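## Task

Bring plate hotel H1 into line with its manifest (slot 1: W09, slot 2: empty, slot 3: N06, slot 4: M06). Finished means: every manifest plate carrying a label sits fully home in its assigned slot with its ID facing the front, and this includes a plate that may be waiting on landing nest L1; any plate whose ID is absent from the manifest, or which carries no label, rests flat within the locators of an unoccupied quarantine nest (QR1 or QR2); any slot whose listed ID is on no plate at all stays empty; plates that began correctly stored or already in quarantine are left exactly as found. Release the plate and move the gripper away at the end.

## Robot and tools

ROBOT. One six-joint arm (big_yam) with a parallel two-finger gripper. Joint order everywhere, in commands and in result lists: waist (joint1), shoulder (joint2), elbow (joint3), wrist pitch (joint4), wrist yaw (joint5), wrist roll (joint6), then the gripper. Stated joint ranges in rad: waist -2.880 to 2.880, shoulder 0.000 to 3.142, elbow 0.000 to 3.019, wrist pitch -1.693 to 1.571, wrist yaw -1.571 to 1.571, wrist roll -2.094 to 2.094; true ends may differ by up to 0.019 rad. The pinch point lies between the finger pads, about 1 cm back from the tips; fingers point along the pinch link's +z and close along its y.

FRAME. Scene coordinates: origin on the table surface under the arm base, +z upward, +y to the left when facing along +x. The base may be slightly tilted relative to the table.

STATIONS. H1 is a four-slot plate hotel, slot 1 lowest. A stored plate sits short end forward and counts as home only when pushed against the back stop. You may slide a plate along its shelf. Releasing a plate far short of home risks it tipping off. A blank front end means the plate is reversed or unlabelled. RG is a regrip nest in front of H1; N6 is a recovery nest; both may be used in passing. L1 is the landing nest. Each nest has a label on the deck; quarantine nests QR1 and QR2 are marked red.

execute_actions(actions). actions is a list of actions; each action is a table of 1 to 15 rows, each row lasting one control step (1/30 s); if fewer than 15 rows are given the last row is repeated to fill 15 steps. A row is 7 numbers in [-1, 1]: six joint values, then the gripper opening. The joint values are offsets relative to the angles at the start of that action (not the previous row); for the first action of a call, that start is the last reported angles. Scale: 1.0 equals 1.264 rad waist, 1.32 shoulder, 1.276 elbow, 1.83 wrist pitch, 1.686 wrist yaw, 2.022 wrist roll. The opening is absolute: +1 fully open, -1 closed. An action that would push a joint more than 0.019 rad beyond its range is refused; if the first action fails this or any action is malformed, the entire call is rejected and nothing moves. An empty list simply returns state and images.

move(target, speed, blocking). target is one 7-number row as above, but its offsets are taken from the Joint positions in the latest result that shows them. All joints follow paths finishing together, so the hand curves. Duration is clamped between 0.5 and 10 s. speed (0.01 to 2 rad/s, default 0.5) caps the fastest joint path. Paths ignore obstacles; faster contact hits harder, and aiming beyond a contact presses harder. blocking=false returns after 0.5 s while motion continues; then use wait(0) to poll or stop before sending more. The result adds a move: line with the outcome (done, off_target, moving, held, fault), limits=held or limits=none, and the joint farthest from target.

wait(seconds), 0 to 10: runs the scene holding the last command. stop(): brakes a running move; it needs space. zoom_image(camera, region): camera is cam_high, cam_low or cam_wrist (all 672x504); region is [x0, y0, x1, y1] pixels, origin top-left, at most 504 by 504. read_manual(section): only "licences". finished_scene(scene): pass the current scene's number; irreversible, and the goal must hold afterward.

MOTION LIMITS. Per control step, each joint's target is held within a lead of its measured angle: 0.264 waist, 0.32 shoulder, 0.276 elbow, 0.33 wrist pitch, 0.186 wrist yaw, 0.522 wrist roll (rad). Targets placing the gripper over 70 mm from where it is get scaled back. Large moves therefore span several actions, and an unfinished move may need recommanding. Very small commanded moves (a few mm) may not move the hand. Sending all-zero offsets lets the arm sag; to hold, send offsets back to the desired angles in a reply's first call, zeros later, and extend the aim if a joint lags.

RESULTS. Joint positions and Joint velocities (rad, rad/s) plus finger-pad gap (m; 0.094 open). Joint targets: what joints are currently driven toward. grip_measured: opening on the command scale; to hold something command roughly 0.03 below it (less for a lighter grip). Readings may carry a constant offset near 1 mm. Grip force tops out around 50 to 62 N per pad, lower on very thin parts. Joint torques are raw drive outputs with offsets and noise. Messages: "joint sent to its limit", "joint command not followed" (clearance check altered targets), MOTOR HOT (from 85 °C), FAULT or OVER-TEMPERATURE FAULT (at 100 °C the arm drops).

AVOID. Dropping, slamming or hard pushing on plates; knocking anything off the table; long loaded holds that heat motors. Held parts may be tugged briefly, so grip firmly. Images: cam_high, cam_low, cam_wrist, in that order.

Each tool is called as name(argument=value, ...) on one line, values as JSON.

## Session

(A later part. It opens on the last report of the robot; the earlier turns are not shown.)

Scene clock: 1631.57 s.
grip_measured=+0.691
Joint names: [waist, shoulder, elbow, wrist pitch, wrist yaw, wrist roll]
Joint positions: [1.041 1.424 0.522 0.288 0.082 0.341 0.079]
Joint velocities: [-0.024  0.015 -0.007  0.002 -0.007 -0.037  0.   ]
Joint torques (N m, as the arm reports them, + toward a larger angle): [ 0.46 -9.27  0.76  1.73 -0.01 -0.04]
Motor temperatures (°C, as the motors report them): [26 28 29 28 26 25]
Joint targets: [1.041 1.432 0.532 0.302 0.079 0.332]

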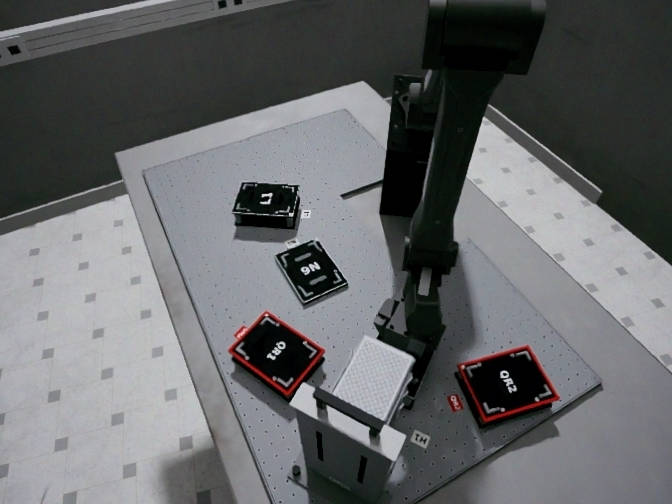

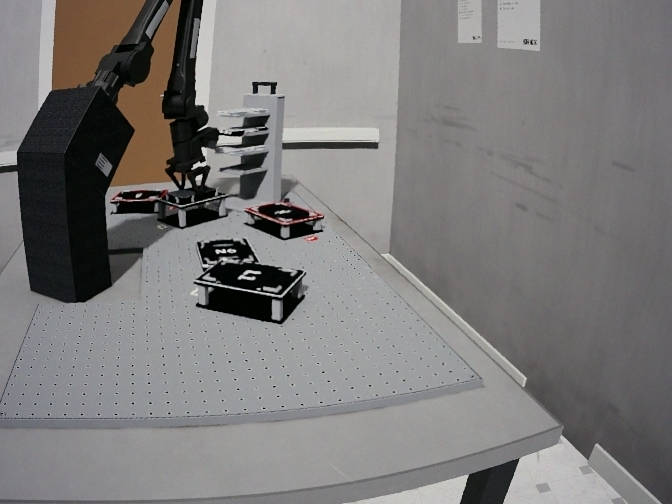

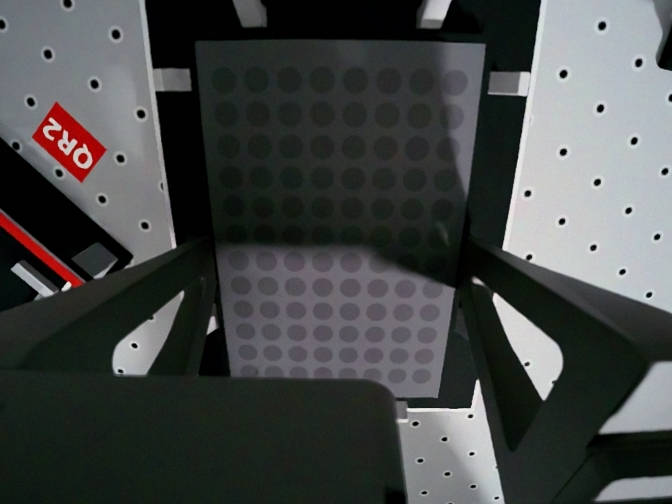

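execute_actions(actions=[[[0,-0.00977,-0.00644,-0.00584,-0.00178,-0.00445,0.645],[0,-0.01175,-0.00692,-0.00693,-0.00178,-0.00445,0.645],[0,-0.01497,-0.00770,-0.00870,-0.00178,-0.00445,0.645],[0,-0.01930,-0.00875,-0.01109,-0.00178,-0.00445,0.645],[0,-0.02456,-0.01003,-0.01400,-0.00178,-0.00445,0.645],[0,-0.03044,-0.01146,-0.01724,-0.00178,-0.00445,0.645],[0,-0.03682,-0.01301,-0.02076,-0.00178,-0.00445,0.645],[0,-0.04325,-0.01458,-0.02431,-0.00178,-0.00445,0.645],[0,-0.04963,-0.01613,-0.02783,-0.00178,-0.00445,0.645],[0,-0.05551,-0.01756,-0.03107,-0.00178,-0.00445,0.645],[0,-0.06077,-0.01884,-0.03398,-0.00178,-0.00445,0.645],[0,-0.06510,-0.01989,-0.03637,-0.00178,-0.00445,0.645],[0,-0.06832,-0.02067,-0.03814,-0.00178,-0.00445,0.645],[0,-0.07030,-0.02115,-0.03923,-0.00178,-0.00445,0.645],[0,-0.07098,-0.02132,-0.03961,-0.00178,-0.00445,0.645]]])

wait(seconds=0.4)

Scene clock: 1663.33 s.
grip_measured=+0.691
Joint names: [waist, shoulder, elbow, wrist pitch, wrist yaw, wrist roll]
Joint positions: [1.041 1.346 0.503 0.229 0.081 0.341 0.079]
Joint velocities: [-0.005 -0.112 -0.022 -0.061 -0.081 -0.051 -0.001]
Joint torques (N m, as the arm reports them, + toward a larger angle): [  0.57 -10.47  -0.09   0.56   0.04  -0.05]
Motor temperatures (°C, as the motors report them): [26 28 29 28 26 25]
Joint targets: [1.041 1.330 0.495 0.215 0.079 0.332]

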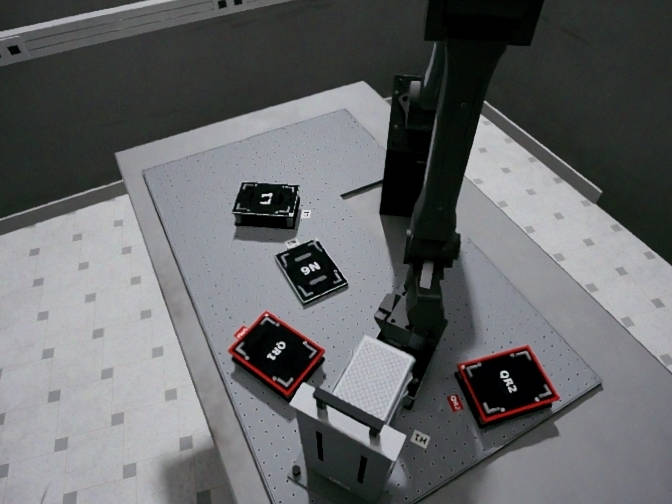

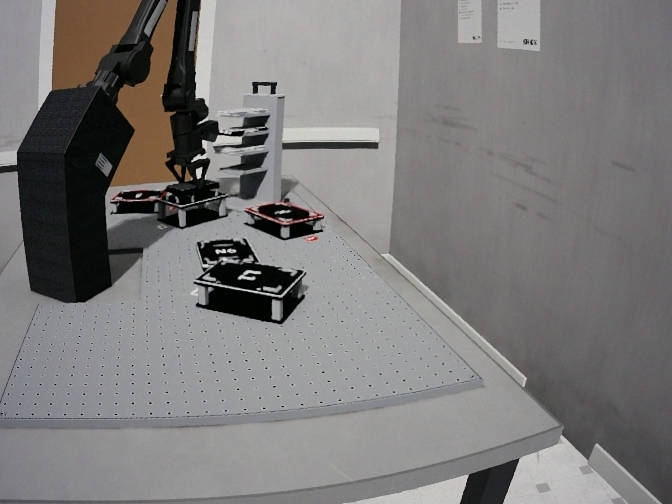

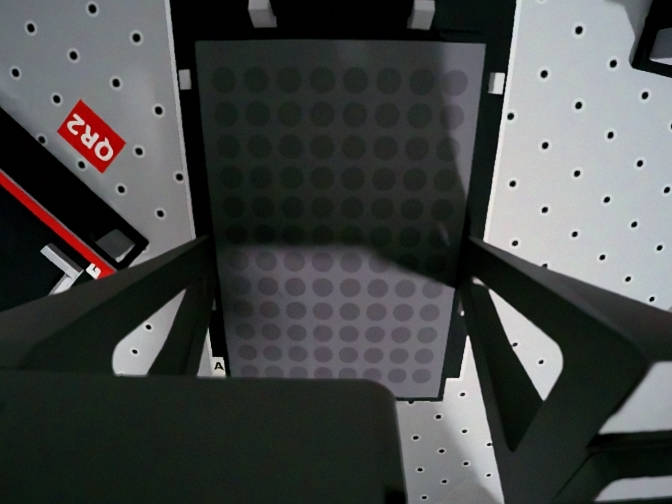

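Scene clock: 1663.73 s.
grip_measured=+0.691
Joint names: [waist, shoulder, elbow, wrist pitch, wrist yaw, wrist roll]
Joint positions: [1.041 1.342 0.502 0.225 0.081 0.341 0.079]
Joint velocities: [-0.005 -0.024 -0.002 -0.017 -0.007 -0.022  0.   ]
Joint torques (N m, as the arm reports them, + toward a larger angle): [  0.28 -10.1   -0.07   0.54   0.01  -0.04]
Motor temperatures (°C, as the motors report them): [26 28 29 28 26 25]
Joint targets: [1.041 1.331 0.495 0.215 0.079 0.332]
wait: 0.40 s; at rest by 0.27 s

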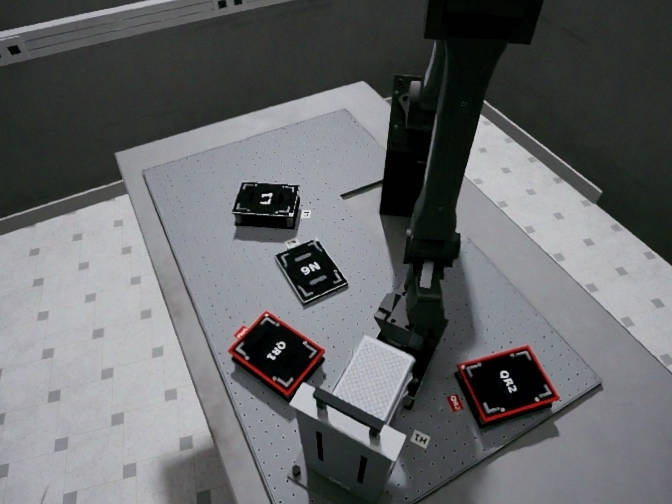

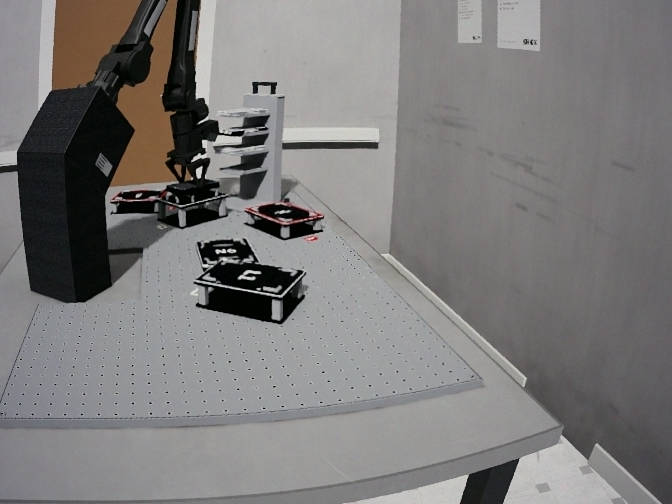

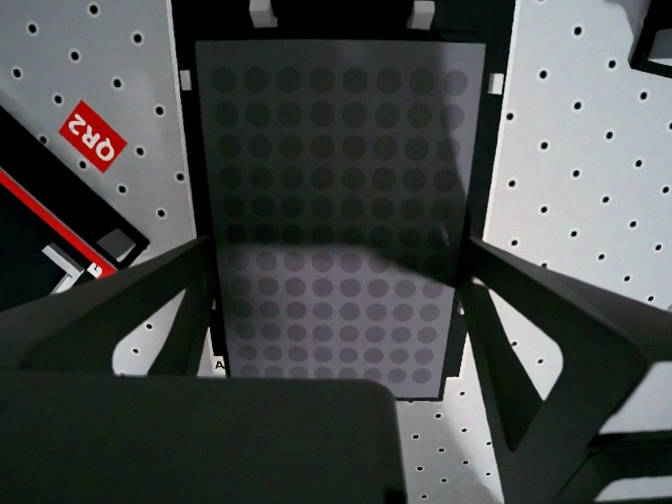

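zoom_image(camera="cam_wrist", region=[0, 80, 240, 380])

zoom_image(camera="cam_high", region=[200, 260, 600, 504])

Region (0, 80, 240, 380) of cam_wrist's 672x504 image, scaled by 1.680, with more detail than that image has; it fills the left 403 columns of this view, and the rest is white.

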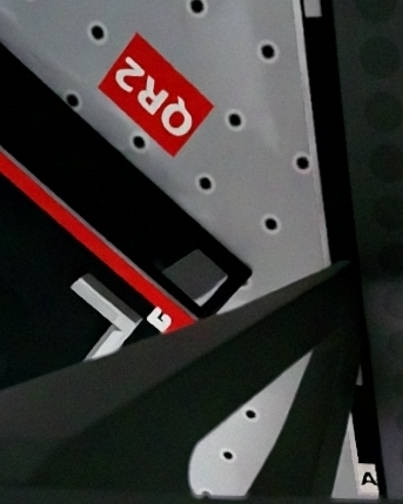

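Region (200, 260, 600, 504) of cam_high's 672x504 image, scaled by 1.260, with more detail than that image has; it fills the top 307 rows of this view, and the rest is white.

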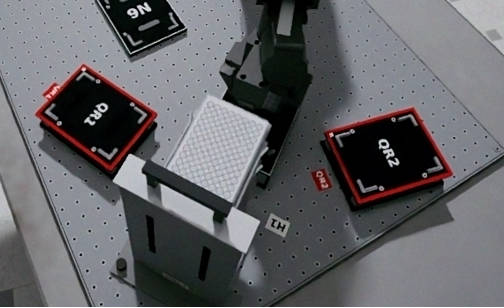

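move(target=[0,-0.13583,-0.02633,-0.08235,-0.00119,-0.00445,0.645], speed=0.4)

Scene clock: 1784.67 s.
grip_measured=+0.691
Joint names: [waist, shoulder, elbow, wrist pitch, wrist yaw, wrist roll]
Joint positions: [1.041 1.169 0.476 0.083 0.081 0.341 0.079]
Joint velocities: [ 0.005 -0.024  0.002 -0.012 -0.007 -0.007 -0.001]
Joint torques (N m, as the arm reports them, + toward a larger angle): [ 0.65 -9.31  1.21  0.62  0.02 -0.06]
Motor temperatures (°C, as the motors report them): [26 28 29 28 26 25]
Joint targets: [1.041 1.163 0.469 0.074 0.079 0.332]
move: done; limits=none; farthest joint: the wrist pitch, 0.009 radians from its target (0.150 radians at the start)

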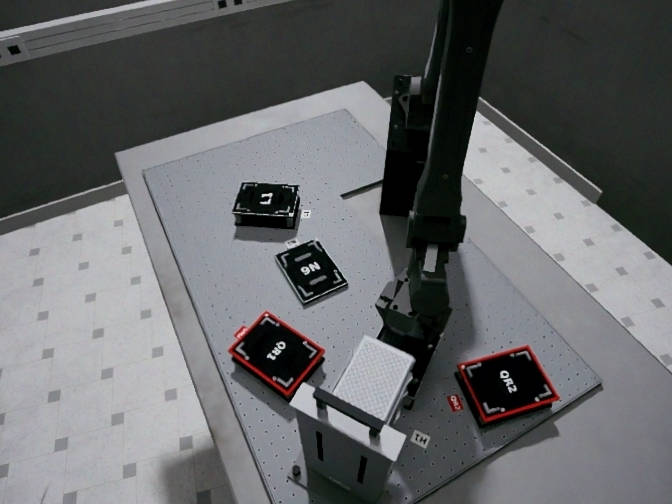

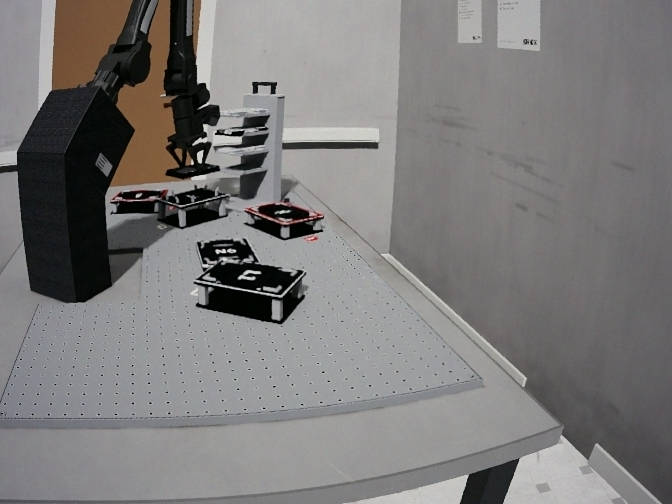

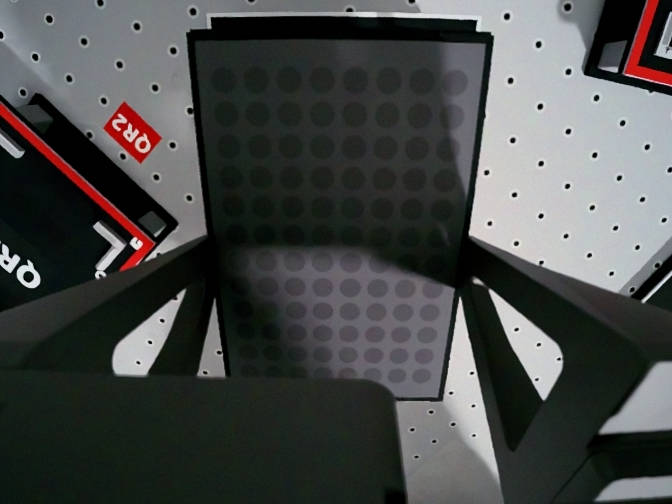

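Now a better view of QR2. Let me zoom for measurement.

zoom_image(camera="cam_wrist", region=[0, 60, 210, 340])

Region (0, 60, 210, 340) of cam_wrist's 672x504 image, scaled by 1.800, with more detail than that image has; it fills the left 378 columns of this view, and the rest is white.

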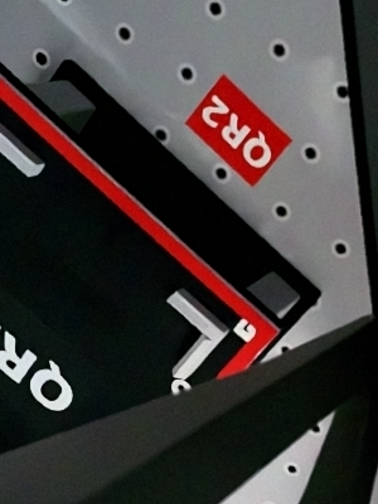

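move(target=[0.46899,0.26091,0.34828,-0.25497,0.32070,0.66672,0.645], speed=0.9)

Scene clock: 1835.43 s.
grip_measured=+0.691
Joint names: [waist, shoulder, elbow, wrist pitch, wrist yaw, wrist roll]
Joint positions: [ 1.63   1.505  0.899 -0.374  0.619  1.679  0.079]
Joint velocities: [ 0.005 -0.024  0.007  0.012 -0.051  0.022  0.   ]
Joint torques (N m, as the arm reports them, + toward a larger angle): [  5.21 -11.04   4.1   -0.13   0.42   0.16]
Motor temperatures (°C, as the motors report them): [26 28 29 28 26 25]
Joint targets: [1.633 1.513 0.920 -0.384 0.622 1.689]
move: off_target; limits=none; farthest joint: the elbow, 0.022 radians from its target (0.445 radians at the start)

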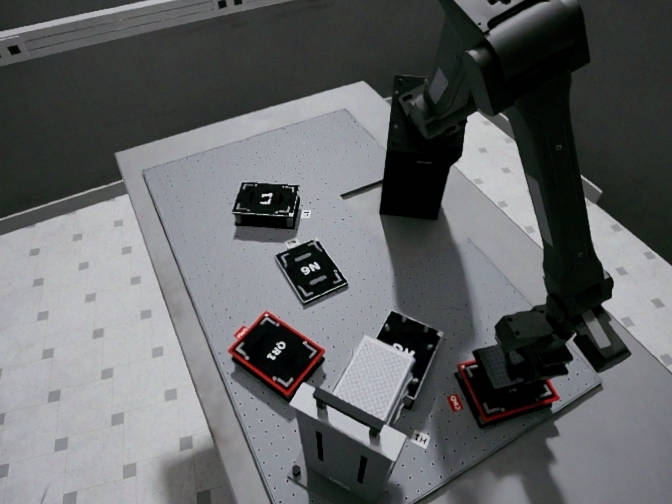

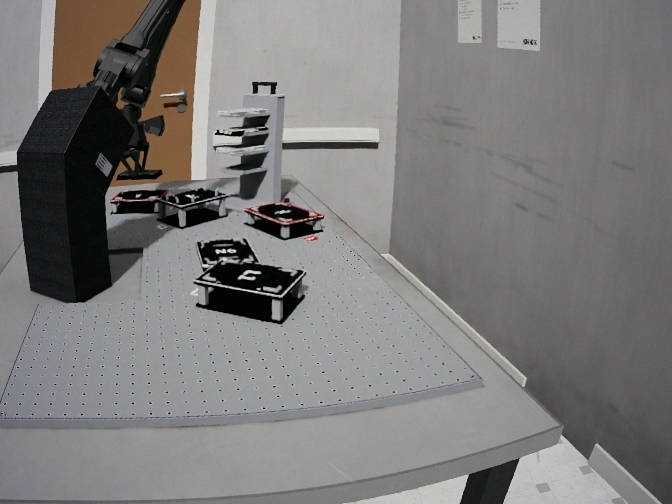

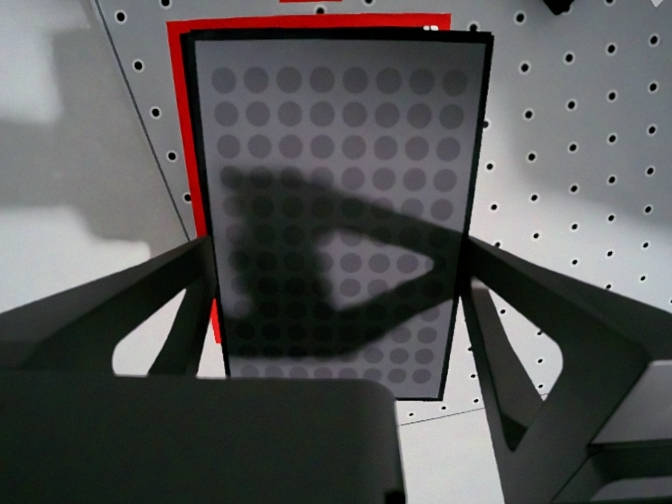

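zoom_image(camera="cam_wrist", region=[140, 0, 520, 120])

zoom_image(camera="cam_wrist", region=[140, 0, 300, 380])

Region (140, 0, 520, 120) of cam_wrist's 672x504 image, scaled by 1.326, with more detail than that image has; it fills the top 159 rows of this view, and the rest is white.

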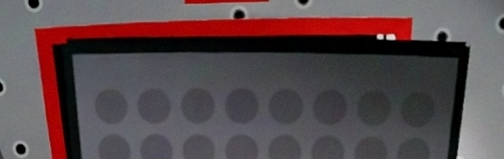

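Region (140, 0, 300, 380) of cam_wrist's 672x504 image, scaled by 1.326, with more detail than that image has; it fills the left 212 columns of this view, and the rest is white.

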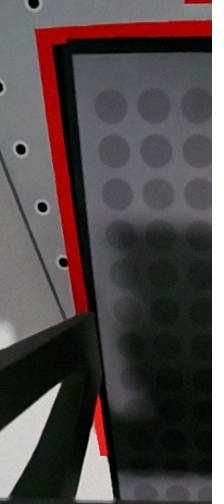

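move(target=[-0.02484,0.06136,0.03966,0.05049,-0.00563,-0.03615,0.645], speed=0.25)

Scene clock: 1917.03 s.
grip_measured=+0.691
Joint names: [waist, shoulder, elbow, wrist pitch, wrist yaw, wrist roll]
Joint positions: [ 1.608  1.581  0.927 -0.292  0.611  1.616  0.079]
Joint velocities: [-0.005  0.015 -0.002  0.012 -0.037 -0.037 -0.001]
Joint torques (N m, as the arm reports them, + toward a larger angle): [  4.57 -11.82   3.78   0.93   0.24  -0.08]
Motor temperatures (°C, as the motors report them): [26 29 30 28 26 25]
Joint targets: [1.599 1.586 0.949 -0.281 0.610 1.606]
move: off_target; limits=none; farthest joint: the elbow, 0.023 radians from its target (0.051 radians at the start)

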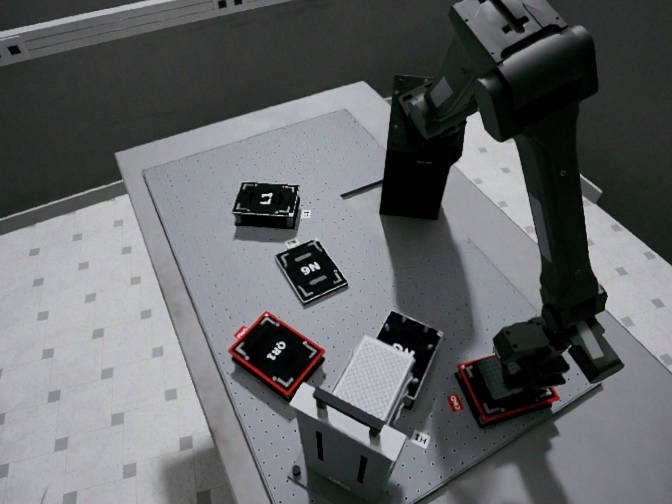

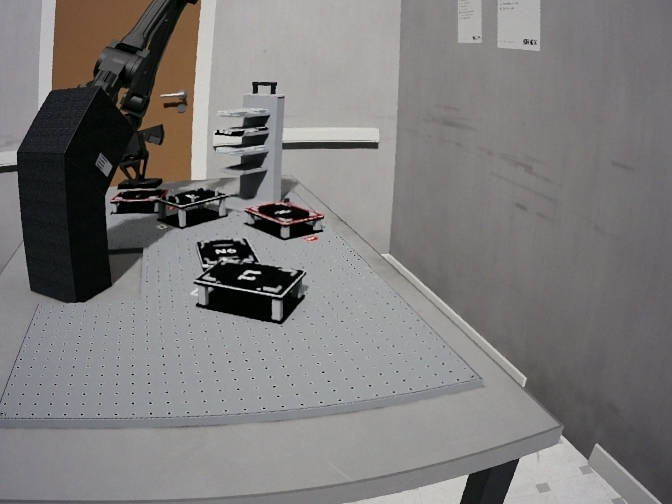

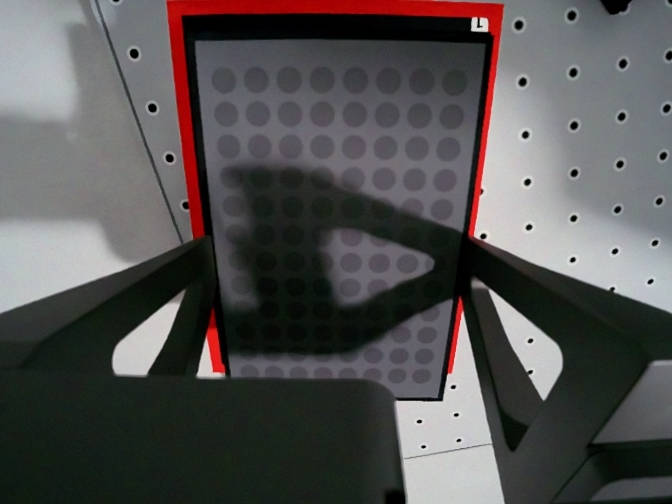

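zoom_image(camera="cam_wrist", region=[150, 0, 520, 130])

zoom_image(camera="cam_wrist", region=[180, 270, 500, 420])

Region (150, 0, 520, 130) of cam_wrist's 672x504 image, scaled by 1.362, with more detail than that image has; it fills the top 177 rows of this view, and the rest is white.

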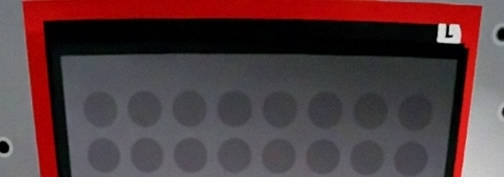

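Region (180, 270, 500, 420) of cam_wrist's 672x504 image, scaled by 1.575, with more detail than that image has; it fills the top 236 rows of this view, and the rest is white.

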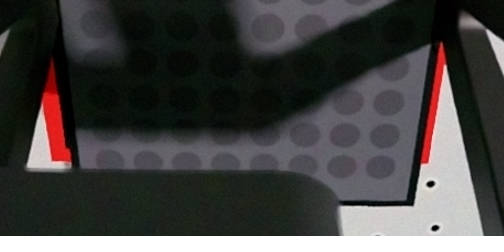

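execute_actions(actions=[[[-0.00718,0.00483,0.01736,0.00615,-0.00122,-0.00499,0.645],[-0.00737,0.00566,0.01772,0.00658,-0.00130,-0.00510,0.645],[-0.00766,0.00700,0.01829,0.00726,-0.00143,-0.00528,0.645],[-0.00806,0.00881,0.01906,0.00818,-0.00160,-0.00553,0.645],[-0.00855,0.01101,0.02000,0.00930,-0.00181,-0.00583,0.645],[-0.00909,0.01346,0.02105,0.01055,-0.00205,-0.00616,0.645],[-0.00967,0.01612,0.02219,0.01191,-0.00231,-0.00652,0.645],[-0.01027,0.01881,0.02334,0.01328,-0.00256,-0.00689,0.645],[-0.01085,0.02147,0.02448,0.01464,-0.00282,-0.00725,0.645],[-0.01140,0.02392,0.02553,0.01589,-0.00306,-0.00758,0.645],[-0.01188,0.02612,0.02647,0.01701,-0.00327,-0.00788,0.645],[-0.01228,0.02793,0.02724,0.01793,-0.00344,-0.00813,0.645],[-0.01257,0.02927,0.02781,0.01861,-0.00357,-0.00831,0.645],[-0.01276,0.03010,0.02817,0.01904,-0.00365,-0.00842,0.645],[-0.01282,0.03038,0.02829,0.01918,-0.00368,-0.00846,0.645]]])

wait(seconds=0.4)

Scene clock: 1969.60 s.
grip_measured=+0.691
Joint names: [waist, shoulder, elbow, wrist pitch, wrist yaw, wrist roll]
Joint positions: [ 1.604  1.61   0.941 -0.269  0.607  1.611  0.079]
Joint velocities: [-0.024  0.044  0.012  0.027  0.051  0.051  0.   ]
Joint torques (N m, as the arm reports them, + toward a larger angle): [  4.29 -11.01   3.6    1.1    0.23  -0.07]
Motor temperatures (°C, as the motors report them): [26 29 30 28 26 25]
Joint targets: [1.592 1.622 0.963 -0.257 0.605 1.599]

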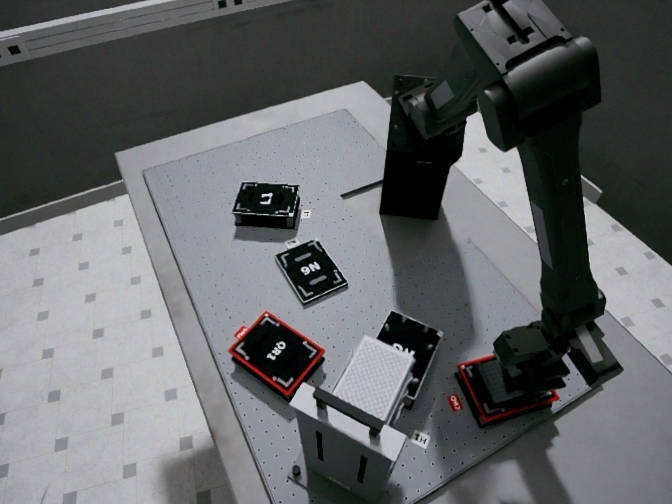

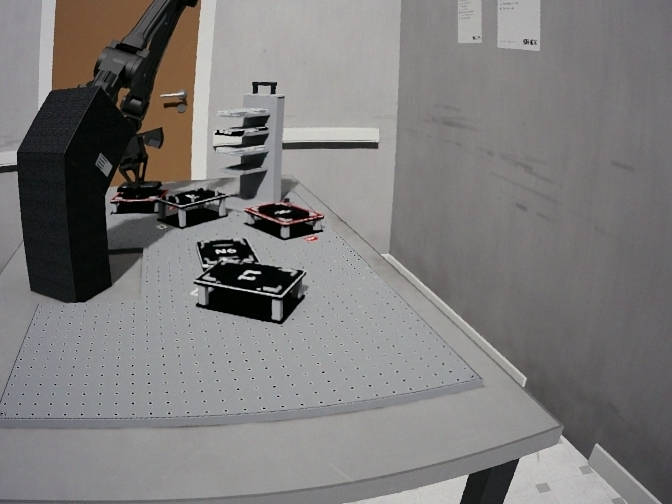

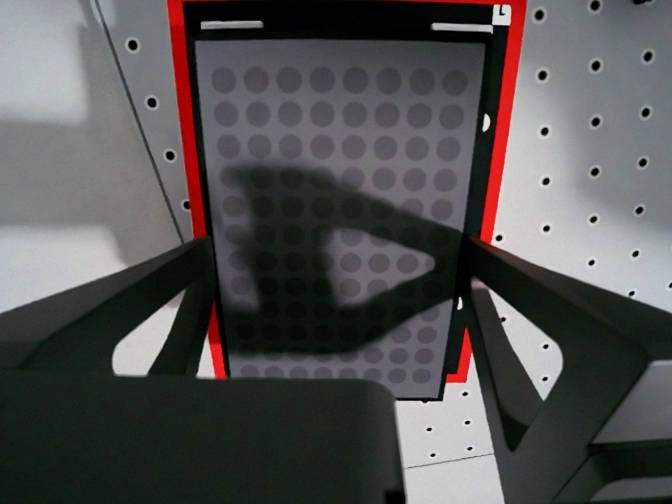

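Scene clock: 1970.00 s.
grip_measured=+0.691
Joint names: [waist, shoulder, elbow, wrist pitch, wrist yaw, wrist roll]
Joint positions: [ 1.603  1.613  0.941 -0.269  0.607  1.61   0.079]
Joint velocities: [-0.005  0.005 -0.012 -0.017  0.037 -0.022 -0.   ]
Joint torques (N m, as the arm reports them, + toward a larger angle): [  4.66 -11.61   3.68   1.07   0.23  -0.07]
Motor temperatures (°C, as the motors report them): [26 29 30 28 26 25]
Joint targets: [1.592 1.622 0.963 -0.257 0.605 1.599]
wait: 0.40 s; at rest by 0.23 s

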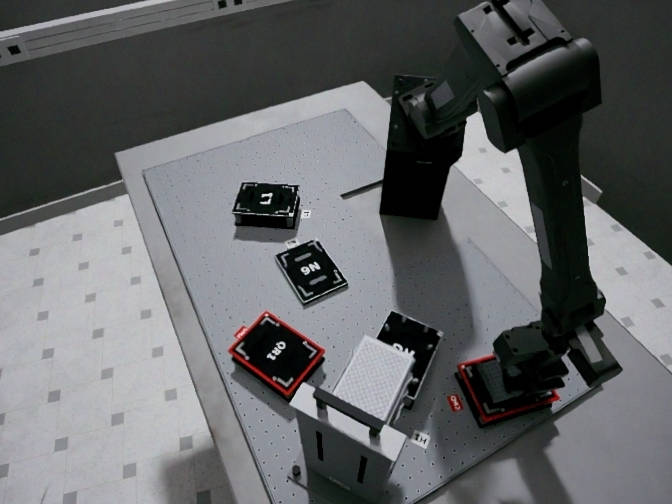

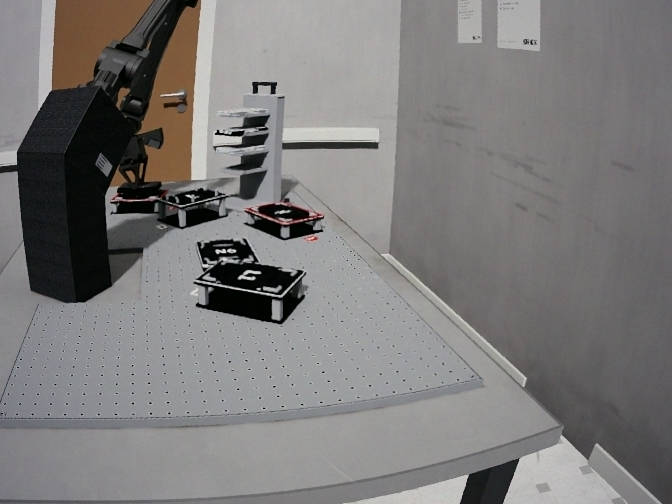

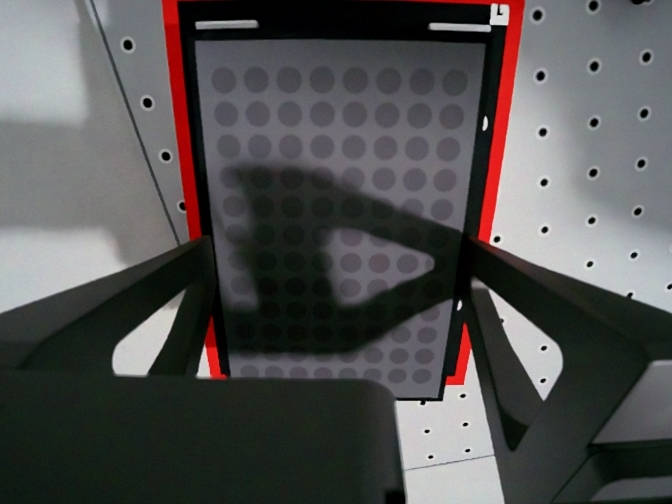

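zoom_image(camera="cam_wrist", region=[150, 0, 540, 140])

zoom_image(camera="cam_wrist", region=[180, 270, 500, 420])

Region (150, 0, 540, 140) of cam_wrist's 672x504 image, scaled by 1.292, with more detail than that image has; it fills the top 181 rows of this view, and the rest is white.

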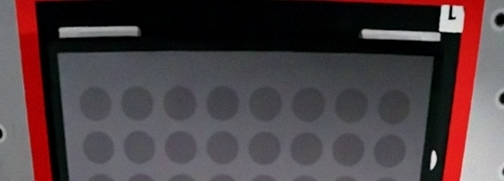

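Region (180, 270, 500, 420) of cam_wrist's 672x504 image, scaled by 1.575, with more detail than that image has; it fills the top 236 rows of this view, and the rest is white.

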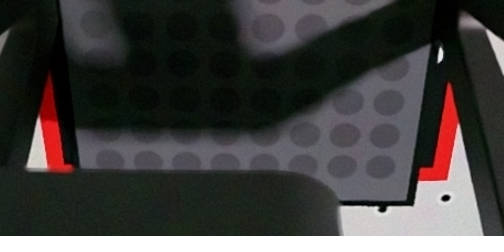

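execute_actions(actions=[[[-0.00894,0.00719,0.01724,0.00686,-0.00130,-0.00559,0.645],[-0.00942,0.00792,0.01724,0.00747,-0.00151,-0.00589,0.645],[-0.01015,0.00903,0.01724,0.00838,-0.00183,-0.00633,0.645],[-0.01112,0.01050,0.01724,0.00960,-0.00226,-0.00693,0.645],[-0.01208,0.01197,0.01724,0.01082,-0.00269,-0.00752,0.645],[-0.01281,0.01307,0.01724,0.01173,-0.00301,-0.00796,0.645],[-0.01329,0.01380,0.01724,0.01234,-0.00322,-0.00826,0.645],[-0.01353,0.01417,0.01724,0.01264,-0.00333,-0.00841,0.645]]])

wait(seconds=0.3)

zoom_image(camera="cam_wrist", region=[150, 0, 540, 140])

zoom_image(camera="cam_wrist", region=[180, 270, 500, 420])

Scene clock: 2022.47 s.
grip_measured=+0.691
Joint names: [waist, shoulder, elbow, wrist pitch, wrist yaw, wrist roll]
Joint positions: [ 1.598  1.622  0.941 -0.257  0.603  1.604  0.079]
Joint velocities: [-0.005  0.005  0.002 -0.012  0.022  0.007 -0.001]
Joint torques (N m, as the arm reports them, + toward a larger angle): [  4.84 -11.55   3.67   0.98   0.26  -0.06]
Motor temperatures (°C, as the motors report them): [26 29 30 28 26 25]
Joint targets: [1.586 1.632 0.963 -0.246 0.601 1.593]

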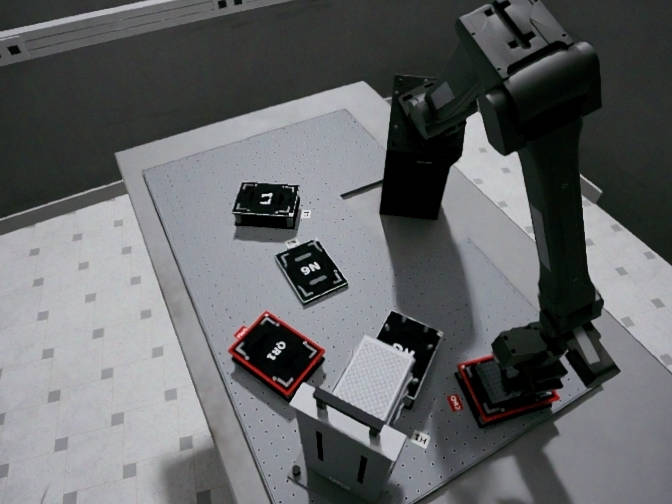

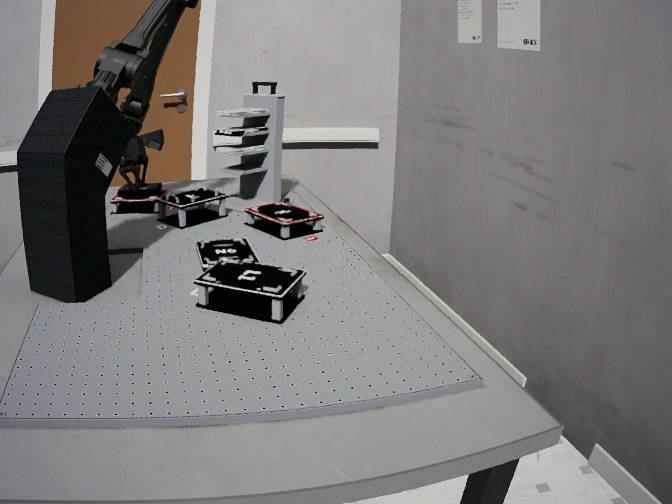

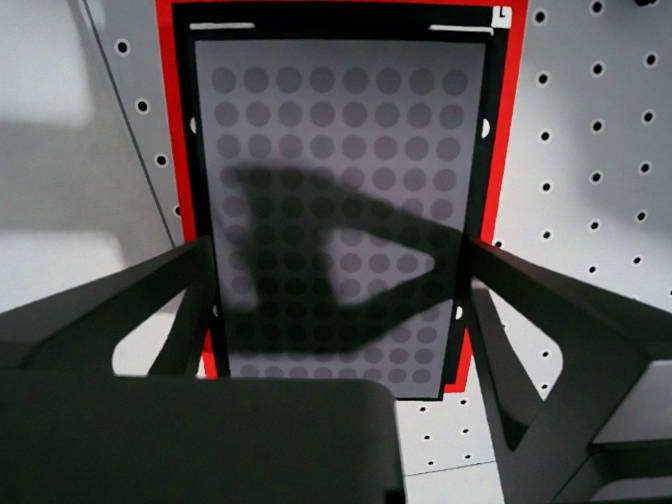

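Scene clock: 2022.77 s.
grip_measured=+0.691
Joint names: [waist, shoulder, elbow, wrist pitch, wrist yaw, wrist roll]
Joint positions: [ 1.598  1.622  0.941 -0.257  0.603  1.603  0.079]
Joint velocities: [-0.005 -0.005  0.007 -0.007 -0.007  0.007 -0.   ]
Joint torques (N m, as the arm reports them, + toward a larger angle): [  4.42 -11.35   3.67   0.95   0.24  -0.06]
Motor temperatures (°C, as the motors report them): [26 29 30 28 26 25]
Joint targets: [1.586 1.632 0.963 -0.246 0.601 1.592]
wait: 0.30 s; at rest by 0.17 s

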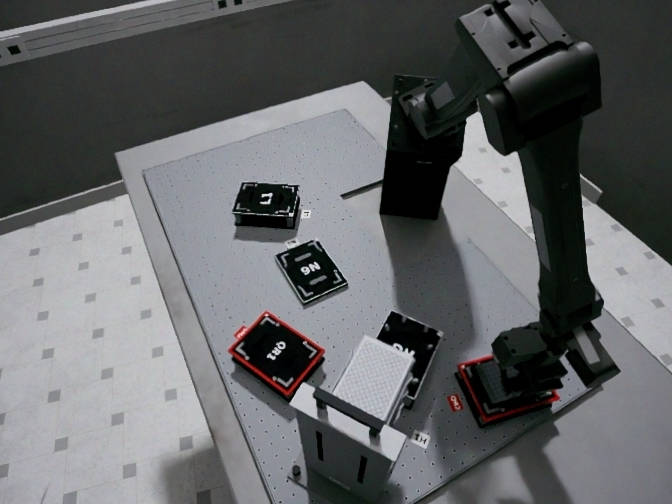

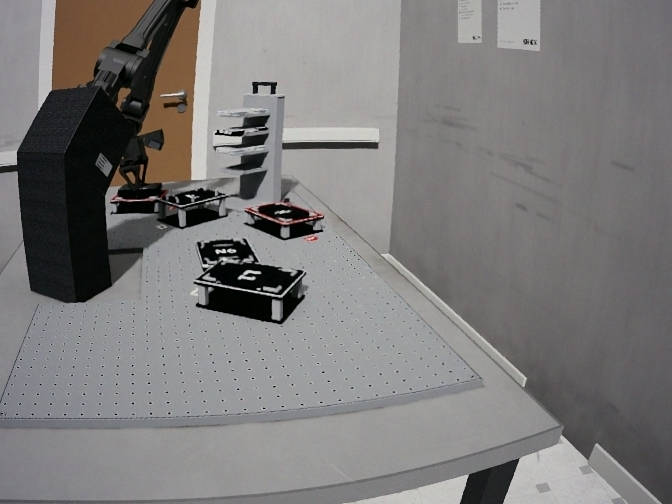

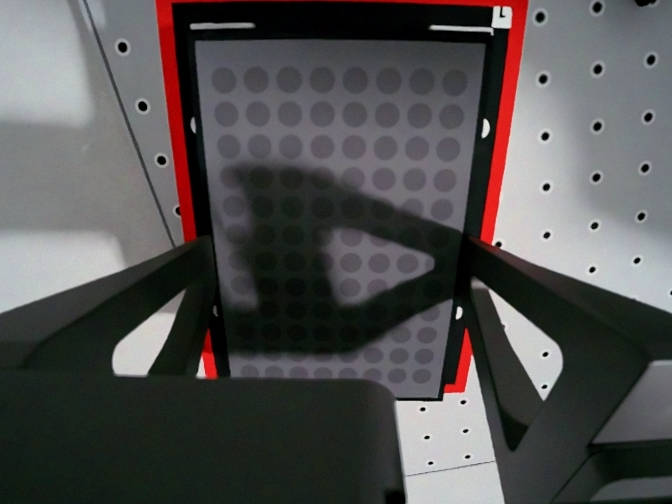

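Region (150, 0, 540, 140) of cam_wrist's 672x504 image, scaled by 1.292, with more detail than that image has; it fills the top 181 rows of this view, and the rest is white.

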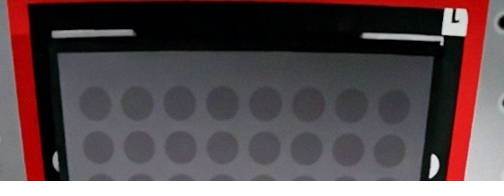

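Region (180, 270, 500, 420) of cam_wrist's 672x504 image, scaled by 1.575, with more detail than that image has; it fills the top 236 rows of this view, and the rest is white.

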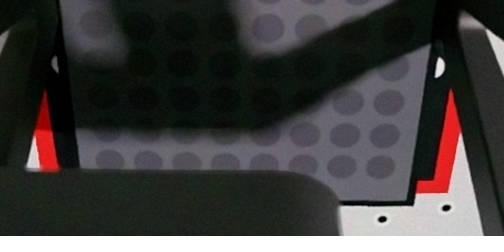

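execute_actions(actions=[[[-0.00955,0.00789,0.01733,0.00616,-0.00122,-0.00544,0.645],[-0.00971,0.00860,0.01756,0.00650,-0.00129,-0.00544,0.645],[-0.00992,0.00963,0.01787,0.00700,-0.00138,-0.00544,0.645],[-0.01025,0.01116,0.01834,0.00774,-0.00152,-0.00544,0.645],[-0.01057,0.01270,0.01882,0.00848,-0.00167,-0.00544,0.645],[-0.01089,0.01424,0.01929,0.00922,-0.00181,-0.00544,0.645],[-0.01122,0.01577,0.01976,0.00996,-0.00195,-0.00544,0.645],[-0.01143,0.01680,0.02008,0.01046,-0.00205,-0.00544,0.645],[-0.01159,0.01751,0.02030,0.01080,-0.00211,-0.00544,0.645],[-0.01165,0.01782,0.02039,0.01095,-0.00214,-0.00544,0.645]]])

wait(seconds=0.3)

zoom_image(camera="cam_wrist", region=[150, 0, 540, 140])

zoom_image(camera="cam_wrist", region=[180, 270, 500, 420])

Scene clock: 2054.47 s.
grip_measured=+0.691
Joint names: [waist, shoulder, elbow, wrist pitch, wrist yaw, wrist roll]
Joint positions: [ 1.594  1.635  0.947 -0.248  0.601  1.602  0.079]
Joint velocities: [ 0.005 -0.005 -0.032 -0.007 -0.007  0.066 -0.001]
Joint torques (N m, as the arm reports them, + toward a larger angle): [  4.2  -11.76   3.47   0.94   0.23  -0.05]
Motor temperatures (°C, as the motors report them): [26 29 30 28 26 25]
Joint targets: [1.583 1.645 0.967 -0.237 0.599 1.592]

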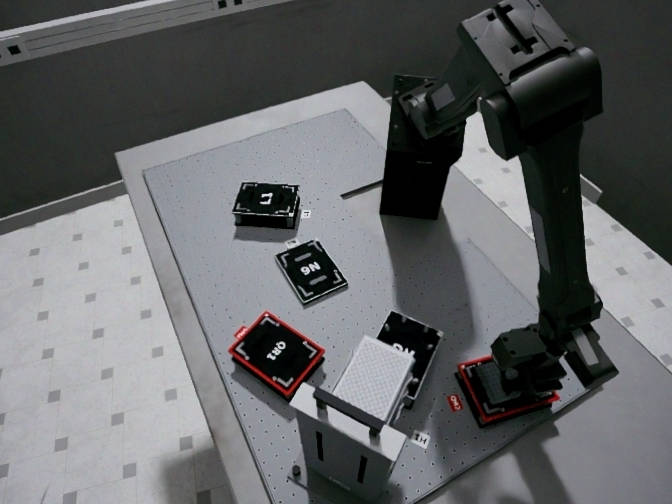

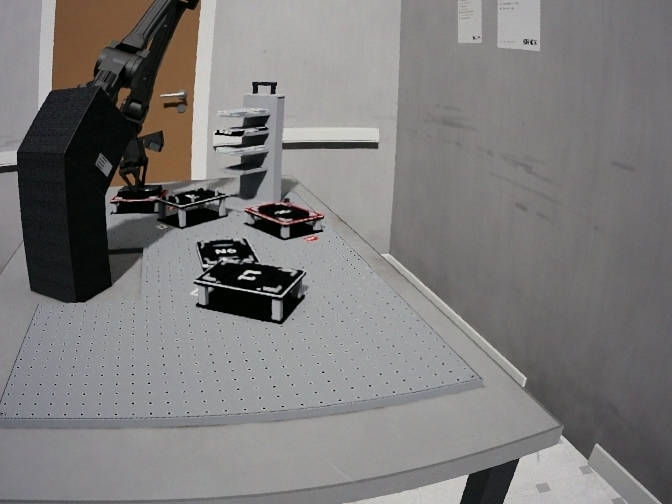

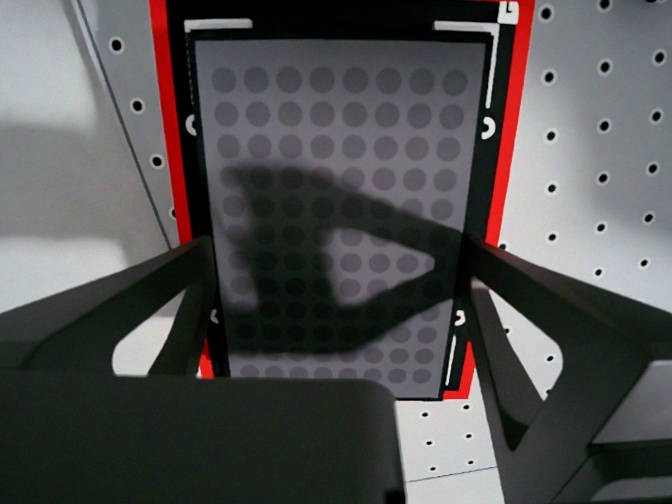

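Scene clock: 2054.77 s.
grip_measured=+0.691
Joint names: [waist, shoulder, elbow, wrist pitch, wrist yaw, wrist roll]
Joint positions: [ 1.594  1.635  0.947 -0.248  0.601  1.602  0.079]
Joint velocities: [-0.005 -0.005 -0.002 -0.022 -0.037 -0.051  0.   ]
Joint torques (N m, as the arm reports them, + toward a larger angle): [  4.62 -11.62   3.54   0.87   0.24  -0.04]
Motor temperatures (°C, as the motors report them): [26 29 30 28 26 25]
Joint targets: [1.583 1.645 0.967 -0.237 0.599 1.592]
wait: 0.30 s; at rest by 0.17 s

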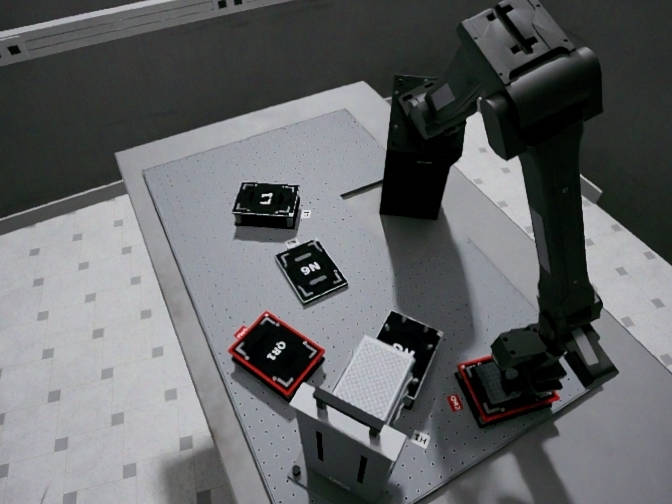

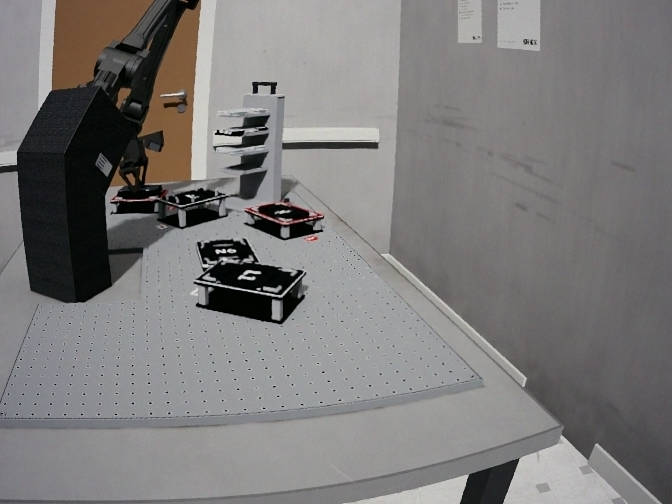

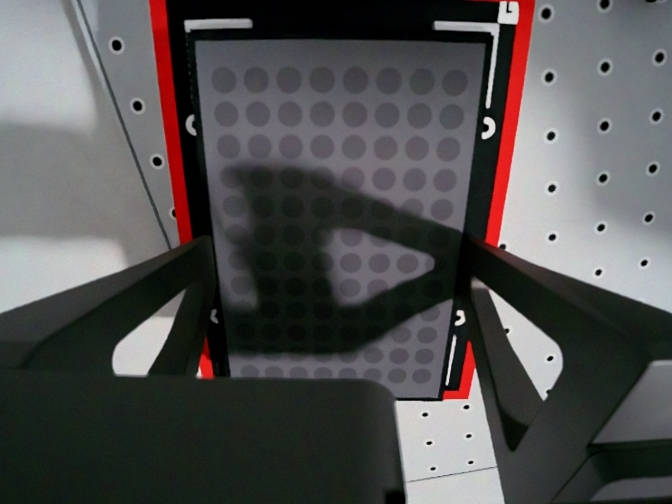

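Region (150, 0, 540, 140) of cam_wrist's 672x504 image, scaled by 1.292, with more detail than that image has; it fills the top 181 rows of this view, and the rest is white.

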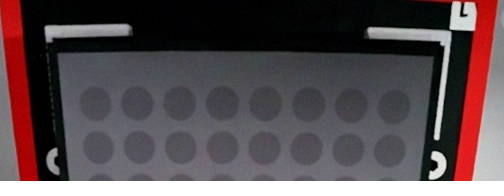

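Region (180, 270, 500, 420) of cam_wrist's 672x504 image, scaled by 1.575, with more detail than that image has; it fills the top 236 rows of this view, and the rest is white.

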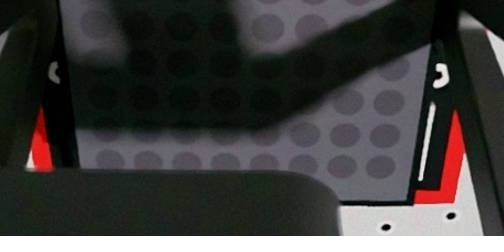

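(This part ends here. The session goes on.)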